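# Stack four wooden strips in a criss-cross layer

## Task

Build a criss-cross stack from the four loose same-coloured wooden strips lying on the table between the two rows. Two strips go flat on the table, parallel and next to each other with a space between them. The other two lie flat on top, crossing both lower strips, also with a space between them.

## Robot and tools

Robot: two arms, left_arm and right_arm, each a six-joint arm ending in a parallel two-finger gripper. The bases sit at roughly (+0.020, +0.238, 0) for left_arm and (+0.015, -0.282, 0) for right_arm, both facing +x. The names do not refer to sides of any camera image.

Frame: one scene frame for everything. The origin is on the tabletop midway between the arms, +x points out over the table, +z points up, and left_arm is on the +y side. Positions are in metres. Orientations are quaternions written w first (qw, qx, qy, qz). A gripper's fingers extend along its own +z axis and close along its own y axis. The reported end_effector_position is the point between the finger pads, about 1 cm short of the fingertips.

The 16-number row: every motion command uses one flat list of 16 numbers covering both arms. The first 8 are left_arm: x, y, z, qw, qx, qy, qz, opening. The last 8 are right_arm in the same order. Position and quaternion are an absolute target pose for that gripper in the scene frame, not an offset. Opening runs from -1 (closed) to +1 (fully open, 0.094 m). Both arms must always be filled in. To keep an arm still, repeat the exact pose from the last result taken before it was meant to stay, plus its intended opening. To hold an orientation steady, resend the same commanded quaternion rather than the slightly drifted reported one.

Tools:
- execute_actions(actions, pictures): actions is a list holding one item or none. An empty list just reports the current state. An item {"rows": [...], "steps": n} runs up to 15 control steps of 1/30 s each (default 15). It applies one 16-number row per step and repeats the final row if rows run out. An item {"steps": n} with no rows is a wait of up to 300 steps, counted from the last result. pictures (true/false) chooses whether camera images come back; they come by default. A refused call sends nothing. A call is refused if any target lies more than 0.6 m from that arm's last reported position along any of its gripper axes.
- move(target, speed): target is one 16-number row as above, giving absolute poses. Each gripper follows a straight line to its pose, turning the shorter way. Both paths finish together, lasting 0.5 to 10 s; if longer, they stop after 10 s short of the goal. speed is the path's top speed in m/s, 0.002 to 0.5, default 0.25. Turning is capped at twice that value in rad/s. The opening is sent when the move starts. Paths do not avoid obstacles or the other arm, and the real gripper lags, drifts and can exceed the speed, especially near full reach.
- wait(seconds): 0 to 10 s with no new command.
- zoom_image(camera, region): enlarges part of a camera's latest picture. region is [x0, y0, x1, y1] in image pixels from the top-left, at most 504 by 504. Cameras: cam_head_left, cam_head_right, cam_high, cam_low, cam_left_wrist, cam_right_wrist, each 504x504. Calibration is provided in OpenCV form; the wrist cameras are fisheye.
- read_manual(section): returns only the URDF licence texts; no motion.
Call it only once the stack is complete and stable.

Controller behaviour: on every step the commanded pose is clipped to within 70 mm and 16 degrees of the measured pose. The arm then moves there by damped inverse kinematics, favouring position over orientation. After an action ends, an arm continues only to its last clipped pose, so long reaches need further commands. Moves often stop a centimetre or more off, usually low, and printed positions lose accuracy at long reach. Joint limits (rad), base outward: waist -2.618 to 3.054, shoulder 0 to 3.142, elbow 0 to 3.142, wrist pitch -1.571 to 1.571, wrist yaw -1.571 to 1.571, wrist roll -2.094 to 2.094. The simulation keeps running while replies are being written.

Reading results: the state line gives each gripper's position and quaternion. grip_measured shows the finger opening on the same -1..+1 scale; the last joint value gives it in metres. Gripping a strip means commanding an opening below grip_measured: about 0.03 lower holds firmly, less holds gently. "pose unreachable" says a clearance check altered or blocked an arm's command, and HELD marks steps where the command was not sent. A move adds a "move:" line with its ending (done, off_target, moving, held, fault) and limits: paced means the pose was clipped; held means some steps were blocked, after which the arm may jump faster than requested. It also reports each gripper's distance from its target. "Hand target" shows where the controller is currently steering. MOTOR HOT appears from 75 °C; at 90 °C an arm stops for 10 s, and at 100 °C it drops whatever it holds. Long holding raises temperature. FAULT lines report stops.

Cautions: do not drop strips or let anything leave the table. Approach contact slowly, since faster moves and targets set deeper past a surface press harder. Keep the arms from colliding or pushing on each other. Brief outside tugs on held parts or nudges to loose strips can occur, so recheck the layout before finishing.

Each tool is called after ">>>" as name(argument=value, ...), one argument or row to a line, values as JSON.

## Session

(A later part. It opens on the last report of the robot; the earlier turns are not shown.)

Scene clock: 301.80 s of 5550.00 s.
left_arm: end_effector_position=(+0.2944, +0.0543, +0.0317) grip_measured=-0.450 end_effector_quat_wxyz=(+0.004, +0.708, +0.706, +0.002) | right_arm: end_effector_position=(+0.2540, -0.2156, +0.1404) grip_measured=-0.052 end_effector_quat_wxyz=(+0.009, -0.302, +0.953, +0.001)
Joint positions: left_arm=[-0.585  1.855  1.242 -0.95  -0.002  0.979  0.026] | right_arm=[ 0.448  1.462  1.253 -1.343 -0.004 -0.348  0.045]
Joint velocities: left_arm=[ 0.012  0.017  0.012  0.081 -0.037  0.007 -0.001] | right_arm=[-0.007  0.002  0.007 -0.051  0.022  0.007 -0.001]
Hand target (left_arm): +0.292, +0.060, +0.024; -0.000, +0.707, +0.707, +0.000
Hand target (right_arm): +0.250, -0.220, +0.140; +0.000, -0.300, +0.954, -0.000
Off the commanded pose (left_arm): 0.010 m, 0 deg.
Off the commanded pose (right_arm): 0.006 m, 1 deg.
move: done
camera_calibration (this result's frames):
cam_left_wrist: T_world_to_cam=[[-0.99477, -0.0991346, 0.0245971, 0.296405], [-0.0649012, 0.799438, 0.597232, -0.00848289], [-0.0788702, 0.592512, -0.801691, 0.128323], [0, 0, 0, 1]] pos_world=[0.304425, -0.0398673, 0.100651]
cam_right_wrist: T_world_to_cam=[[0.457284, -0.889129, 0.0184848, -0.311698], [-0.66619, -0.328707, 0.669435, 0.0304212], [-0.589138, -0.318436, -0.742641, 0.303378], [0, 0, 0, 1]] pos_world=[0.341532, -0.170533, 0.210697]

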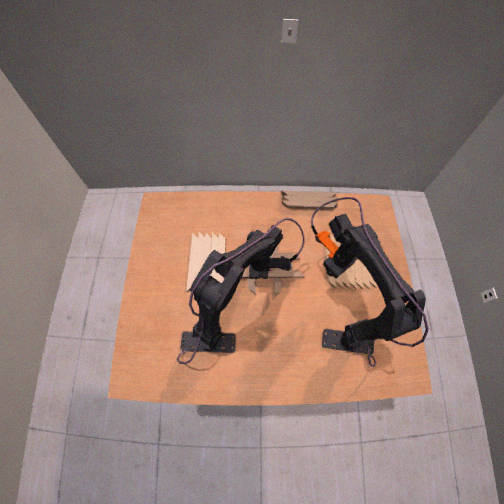

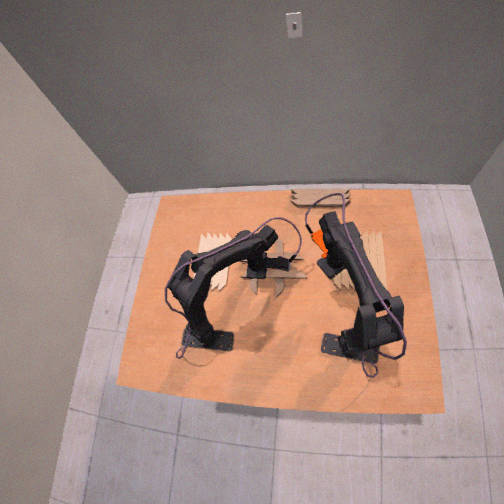

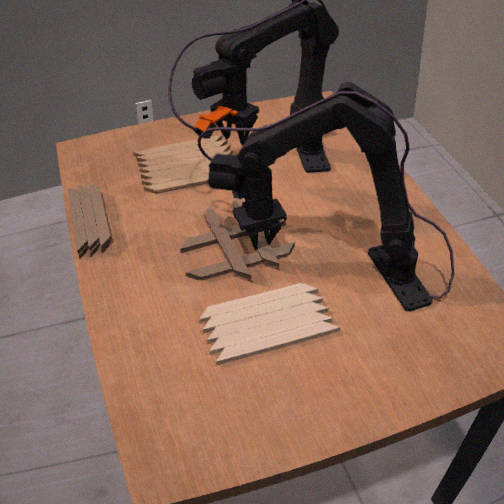

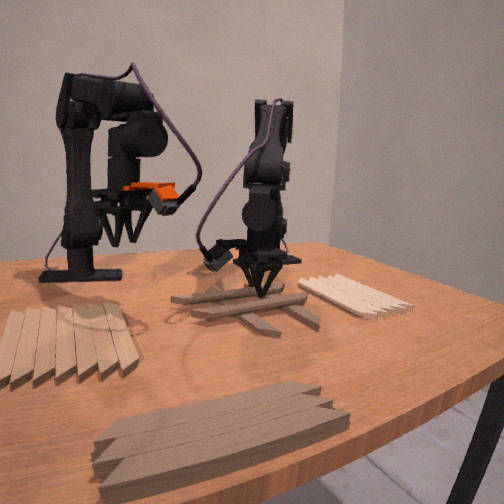

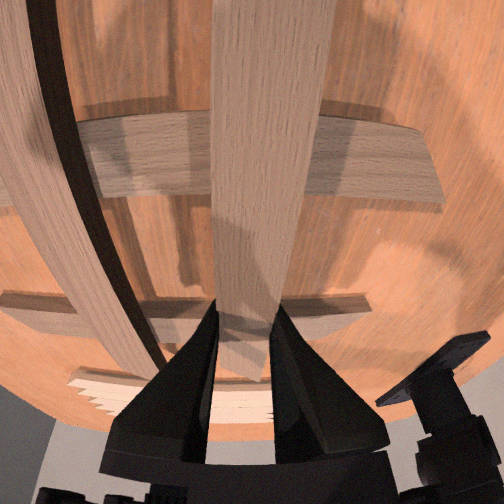

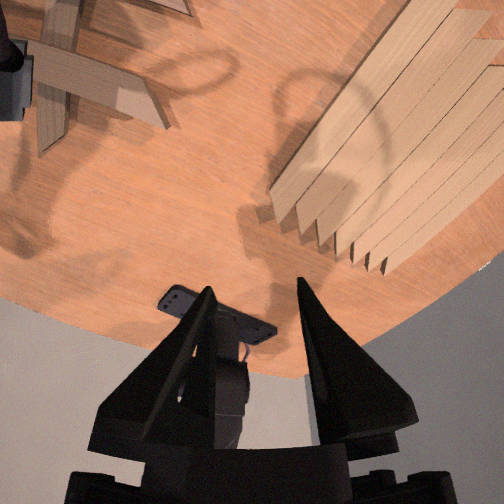

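>>> move(
  target=[0.293, 0.057, 0.02, 0, 0.707, 0.707, 0, -0.5, 0.25, -0.22, 0.14, 0, -0.3, 0.954, 0, -0.05],
  speed=0.02,
)

>>> move(
  target=[0.294, 0.055, 0.028, 0, 0.707, 0.707, 0, -0.1, 0.25, -0.22, 0.14, 0, -0.3, 0.954, 0, -0.05],
  speed=0.02,
)

>>> move(
  target=[0.29, 0.057, 0.08, 0, 0.707, 0.707, 0, -0.1, 0.25, -0.22, 0.14, 0, -0.3, 0.954, 0, -0.05],
  speed=0.08,
)

>>> move(
  target=[0.22, 0.2, 0.14, 0, 0.3, 0.954, 0, -0.1, 0.25, -0.22, 0.14, 0, -0.3, 0.954, 0, -0.05],
  speed=0.2,
)

Scene clock: 306.43 s of 5550.00 s.
left_arm: end_effector_position=(+0.2945, +0.0543, +0.0317) grip_measured=-0.450 end_effector_quat_wxyz=(+0.004, +0.708, +0.706, +0.002) | right_arm: end_effector_position=(+0.2540, -0.2156, +0.1404) grip_measured=-0.052 end_effector_quat_wxyz=(+0.009, -0.302, +0.953, +0.001)
Joint positions: left_arm=[-0.585  1.855  1.242 -0.949 -0.002  0.979  0.026] | right_arm=[ 0.448  1.462  1.253 -1.343 -0.004 -0.348  0.045]
Joint velocities: left_arm=[ 0.007  0.002  0.017  0.007  0.007  0.022 -0.   ] | right_arm=[-0.007 -0.007  0.002  0.037  0.007  0.007 -0.   ]
Hand target (left_arm): +0.293, +0.057, +0.020; -0.000, +0.707, +0.707, +0.000
Hand target (right_arm): +0.250, -0.220, +0.140; +0.000, -0.300, +0.954, -0.000
Off the commanded pose (left_arm): 0.012 m, 1 deg.
Off the commanded pose (right_arm): 0.006 m, 1 deg.
After step 90, 0.80 s passed at rest.
move: off_target (left_arm)
camera_calibration (this result's frames):
cam_left_wrist: T_world_to_cam=[[-0.994778, -0.0991293, 0.0243037, 0.296489], [-0.06509, 0.799566, 0.597041, -0.00838104], [-0.0786167, 0.592341, -0.801843, 0.1283], [0, 0, 0, 1]] pos_world=[0.304482, -0.0399057, 0.100675]
cam_right_wrist: T_world_to_cam=[[0.457284, -0.889129, 0.0184848, -0.311698], [-0.66619, -0.328707, 0.669435, 0.0304212], [-0.589138, -0.318436, -0.742641, 0.303378], [0, 0, 0, 1]] pos_world=[0.341532, -0.170533, 0.210697]

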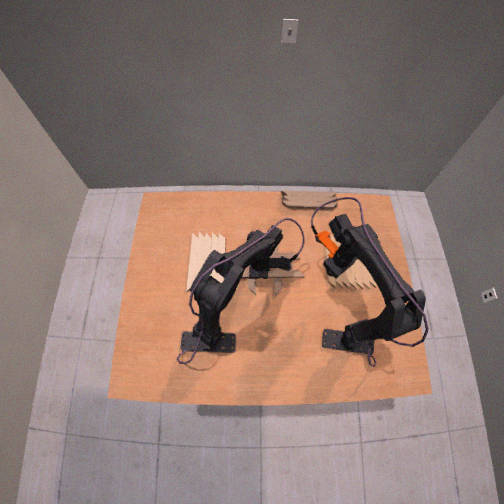

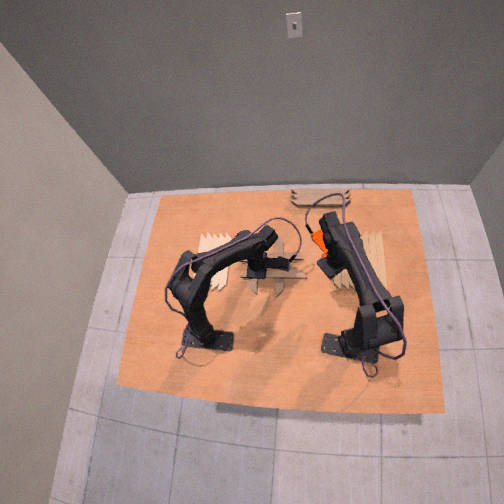

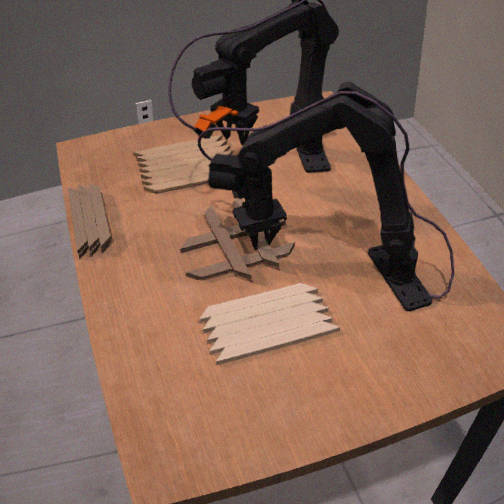

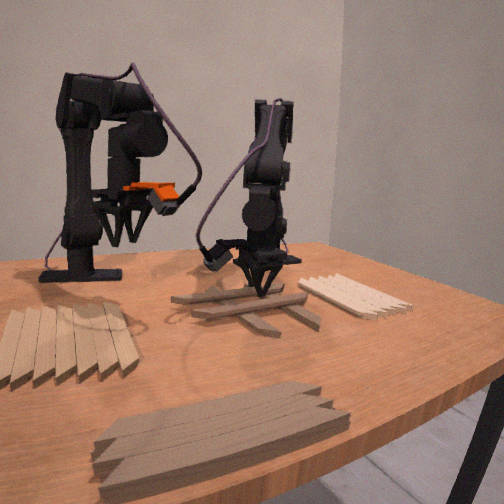

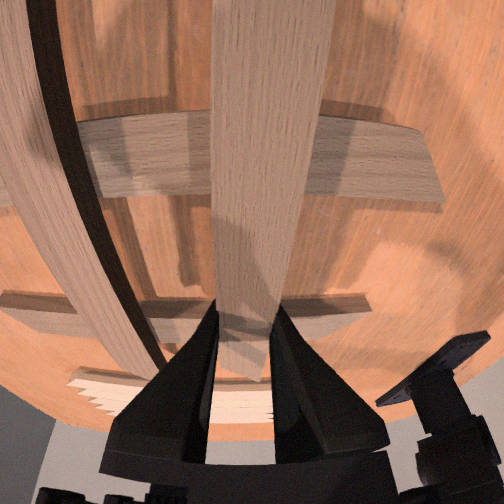

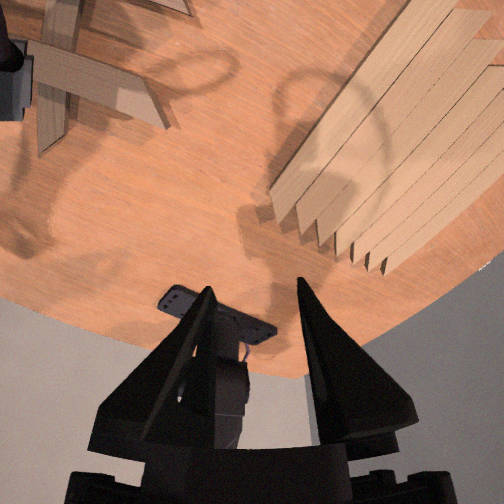

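Scene clock: 307.13 s of 5550.00 s.
left_arm: end_effector_position=(+0.2946, +0.0543, +0.0317) grip_measured=-0.102 end_effector_quat_wxyz=(+0.004, +0.708, +0.706, +0.002) | right_arm: end_effector_position=(+0.2540, -0.2156, +0.1404) grip_measured=-0.052 end_effector_quat_wxyz=(+0.009, -0.302, +0.953, +0.001)
Joint positions: left_arm=[-0.585  1.855  1.242 -0.949 -0.002  0.979  0.042] | right_arm=[ 0.448  1.462  1.253 -1.343 -0.004 -0.348  0.045]
Joint velocities: left_arm=[ 0.007 -0.002  0.007 -0.11  -0.037  0.007 -0.001] | right_arm=[-0.002 -0.017  0.007 -0.037 -0.066  0.007  0.   ]
Hand target (left_arm): +0.294, +0.055, +0.028; -0.000, +0.707, +0.707, +0.000
Hand target (right_arm): +0.250, -0.220, +0.140; +0.000, -0.300, +0.954, -0.000
Off the commanded pose (left_arm): 0.004 m, 1 deg.
Off the commanded pose (right_arm): 0.006 m, 1 deg.
move: done
camera_calibration (this result's frames):
cam_left_wrist: T_world_to_cam=[[-0.99479, -0.099135, 0.0237667, 0.296626], [-0.0654088, 0.799504, 0.597088, -0.00828087], [-0.0781939, 0.592423, -0.801823, 0.128179], [0, 0, 0, 1]] pos_world=[0.304562, -0.0399094, 0.100671]
cam_right_wrist: T_world_to_cam=[[0.457284, -0.889129, 0.0184848, -0.311698], [-0.66619, -0.328707, 0.669435, 0.0304212], [-0.589138, -0.318436, -0.742641, 0.303378], [0, 0, 0, 1]] pos_world=[0.341532, -0.170533, 0.210697]

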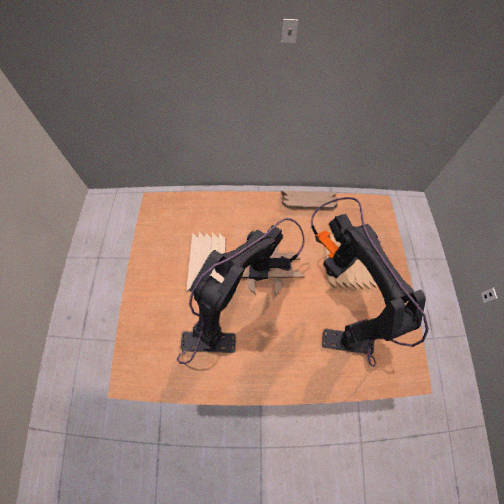

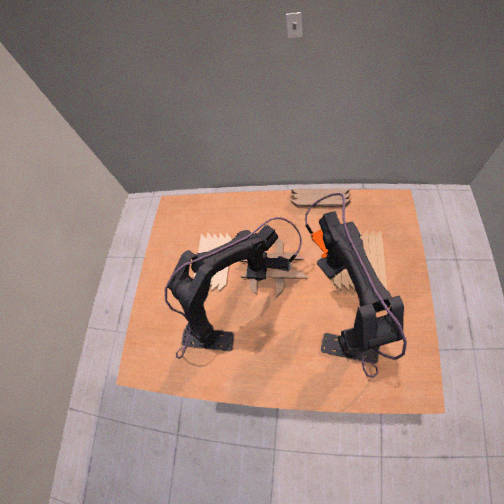

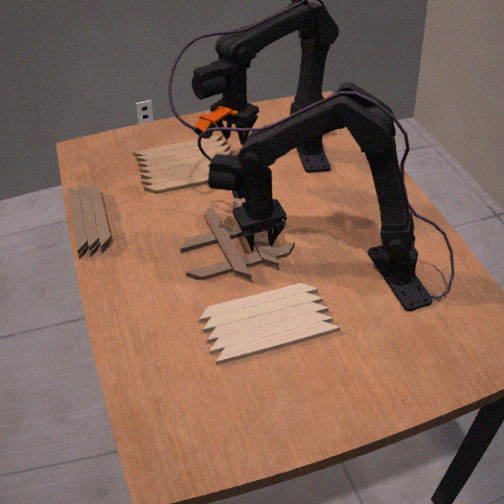

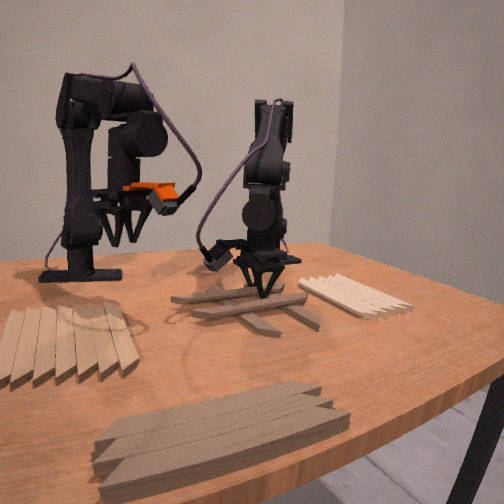

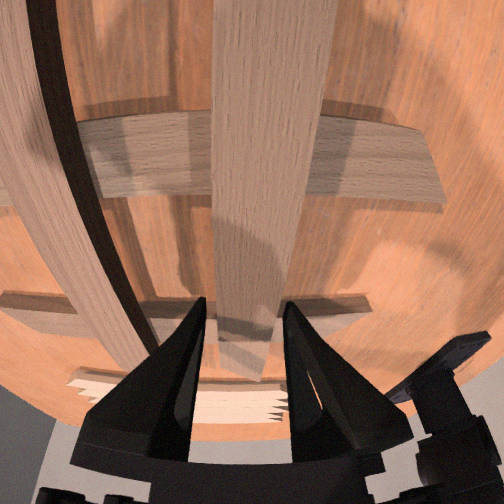

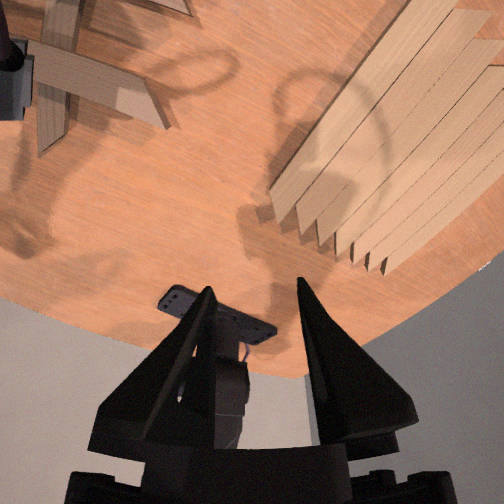

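Scene clock: 308.30 s of 5550.00 s.
left_arm: end_effector_position=(+0.2820, +0.0627, +0.0643) grip_measured=-0.102 end_effector_quat_wxyz=(-0.023, +0.708, +0.706, -0.003) | right_arm: end_effector_position=(+0.2540, -0.2156, +0.1404) grip_measured=-0.052 end_effector_quat_wxyz=(+0.009, -0.302, +0.953, +0.001)
Joint positions: left_arm=[-0.585  1.813  1.323 -1.128 -0.002  0.979  0.042] | right_arm=[ 0.448  1.462  1.253 -1.343 -0.004 -0.348  0.045]
Joint velocities: left_arm=[ 0.012  0.027 -0.002 -0.007 -0.022  0.037  0.002] | right_arm=[-0.007 -0.017 -0.007 -0.037  0.051 -0.051  0.   ]
Hand target (left_arm): +0.289, +0.058, +0.080; -0.000, +0.707, +0.707, -0.000
Hand target (right_arm): +0.250, -0.220, +0.140; +0.000, -0.300, +0.954, -0.000
Off the commanded pose (left_arm): 0.018 m, 3 deg.
Off the commanded pose (right_arm): 0.006 m, 1 deg.
move: off_target (left_arm)
camera_calibration (this result's frames):
cam_left_wrist: T_world_to_cam=[[-0.992705, -0.100542, 0.0665398, 0.280953], [-0.0372158, 0.780472, 0.624082, -0.0438712], [-0.114679, 0.617053, -0.778521, 0.155612], [0, 0, 0, 1]] pos_world=[0.295116, -0.0335328, 0.129832]
cam_right_wrist: T_world_to_cam=[[0.457284, -0.889129, 0.0184848, -0.311698], [-0.66619, -0.328707, 0.669435, 0.0304212], [-0.589138, -0.318436, -0.742641, 0.303378], [0, 0, 0, 1]] pos_world=[0.341532, -0.170533, 0.210697]

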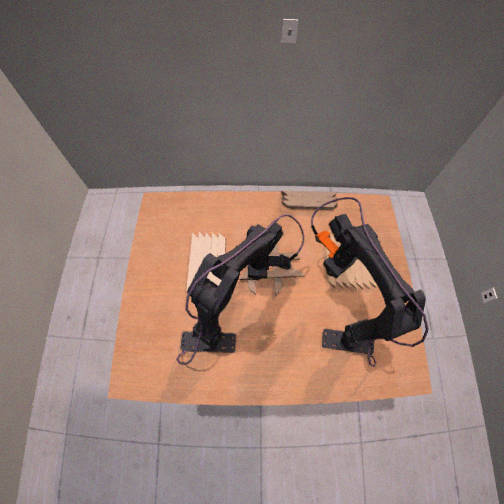

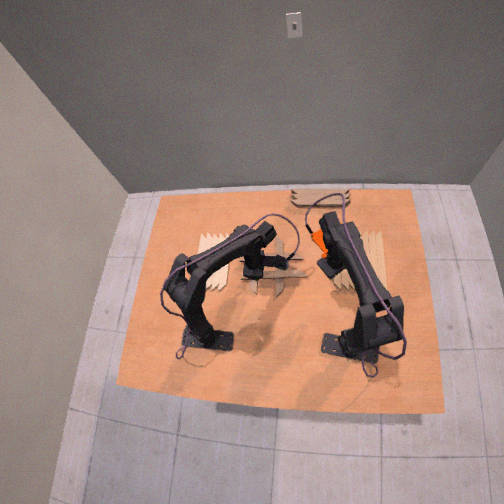

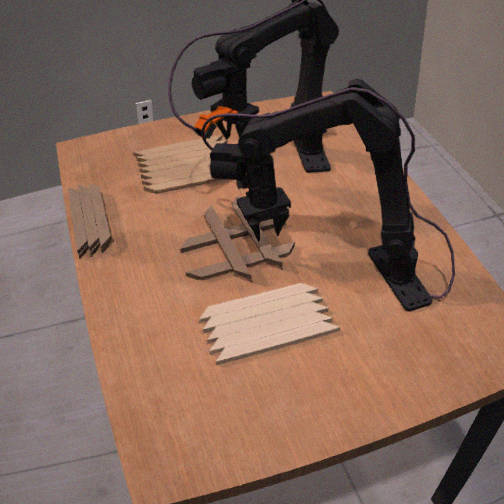

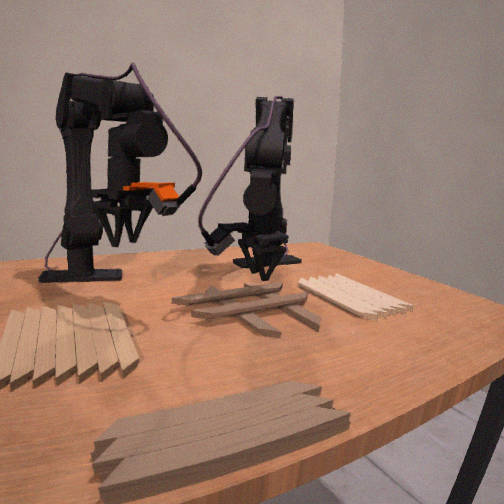

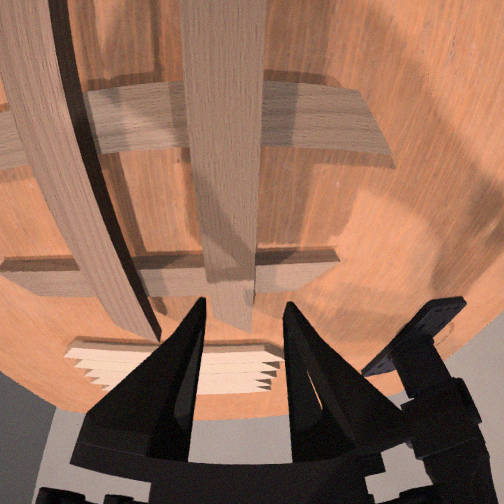

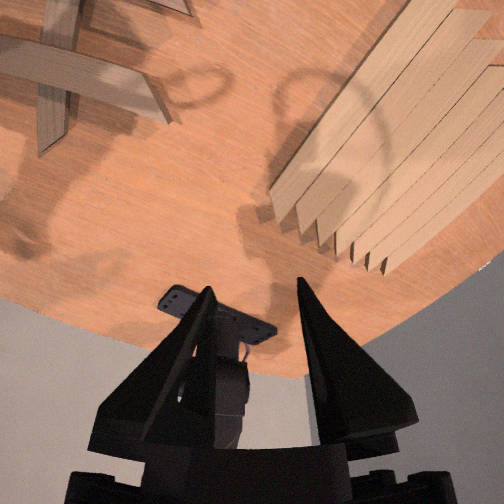

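Scene clock: 311.10 s of 5550.00 s.
left_arm: end_effector_position=(+0.2232, +0.1986, +0.1382) grip_measured=-0.102 end_effector_quat_wxyz=(-0.001, +0.307, +0.952, +0.005) | right_arm: end_effector_position=(+0.2540, -0.2156, +0.1404) grip_measured=-0.052 end_effector_quat_wxyz=(+0.009, -0.302, +0.953, +0.001)
Joint positions: left_arm=[-0.197  1.326  1.133 -1.379 -0.01   0.419  0.042] | right_arm=[ 0.448  1.462  1.253 -1.343 -0.004 -0.348  0.045]
Joint velocities: left_arm=[ 0.002 -0.007 -0.017  0.095 -0.066  0.051 -0.   ] | right_arm=[-0.012  0.007 -0.002 -0.022  0.022 -0.051 -0.   ]
Hand target (left_arm): +0.217, +0.203, +0.139; +0.001, +0.300, +0.954, +0.008
Hand target (right_arm): +0.250, -0.220, +0.140; +0.000, -0.300, +0.954, -0.000
Off the commanded pose (left_arm): 0.004 m, 1 deg.
Off the commanded pose (right_arm): 0.006 m, 1 deg.
move: done
camera_calibration (this result's frames):
cam_left_wrist: T_world_to_cam=[[-0.498629, -0.86652, 0.0226338, 0.27923], [-0.684387, 0.409579, 0.603208, 0.0227894], [-0.531962, 0.285287, -0.797263, 0.28411], [0, 0, 0, 1]] pos_world=[0.305965, 0.151572, 0.206444]
cam_right_wrist: T_world_to_cam=[[0.457284, -0.889129, 0.0184848, -0.311698], [-0.66619, -0.328707, 0.669435, 0.0304212], [-0.589138, -0.318436, -0.742641, 0.303378], [0, 0, 0, 1]] pos_world=[0.341532, -0.170533, 0.210697]

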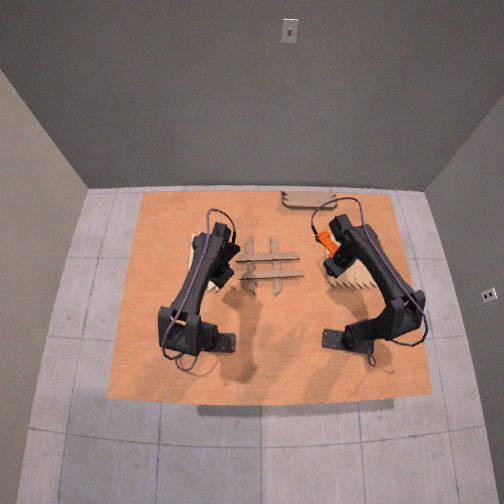

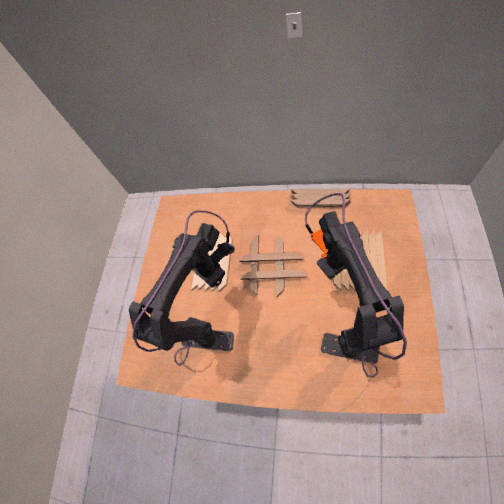

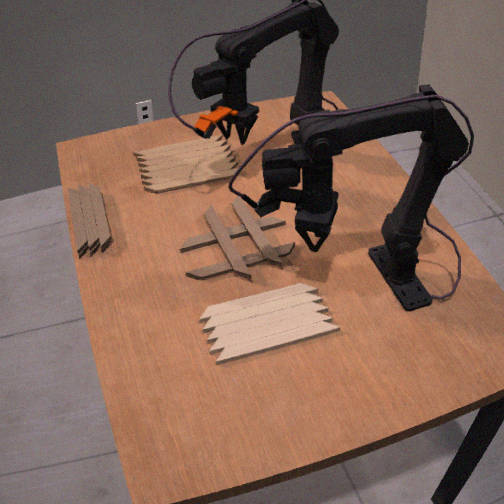

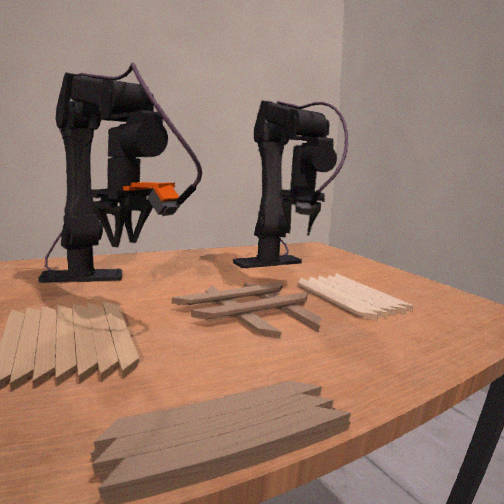

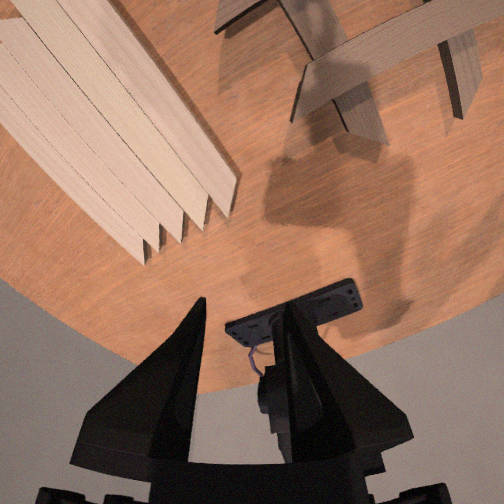

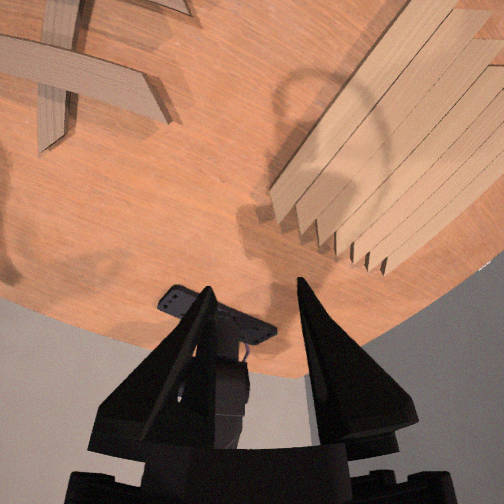

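The criss-cross stack is complete.

>>> finished_scene(
  scene=1,
)

The scene is finished: the task was done.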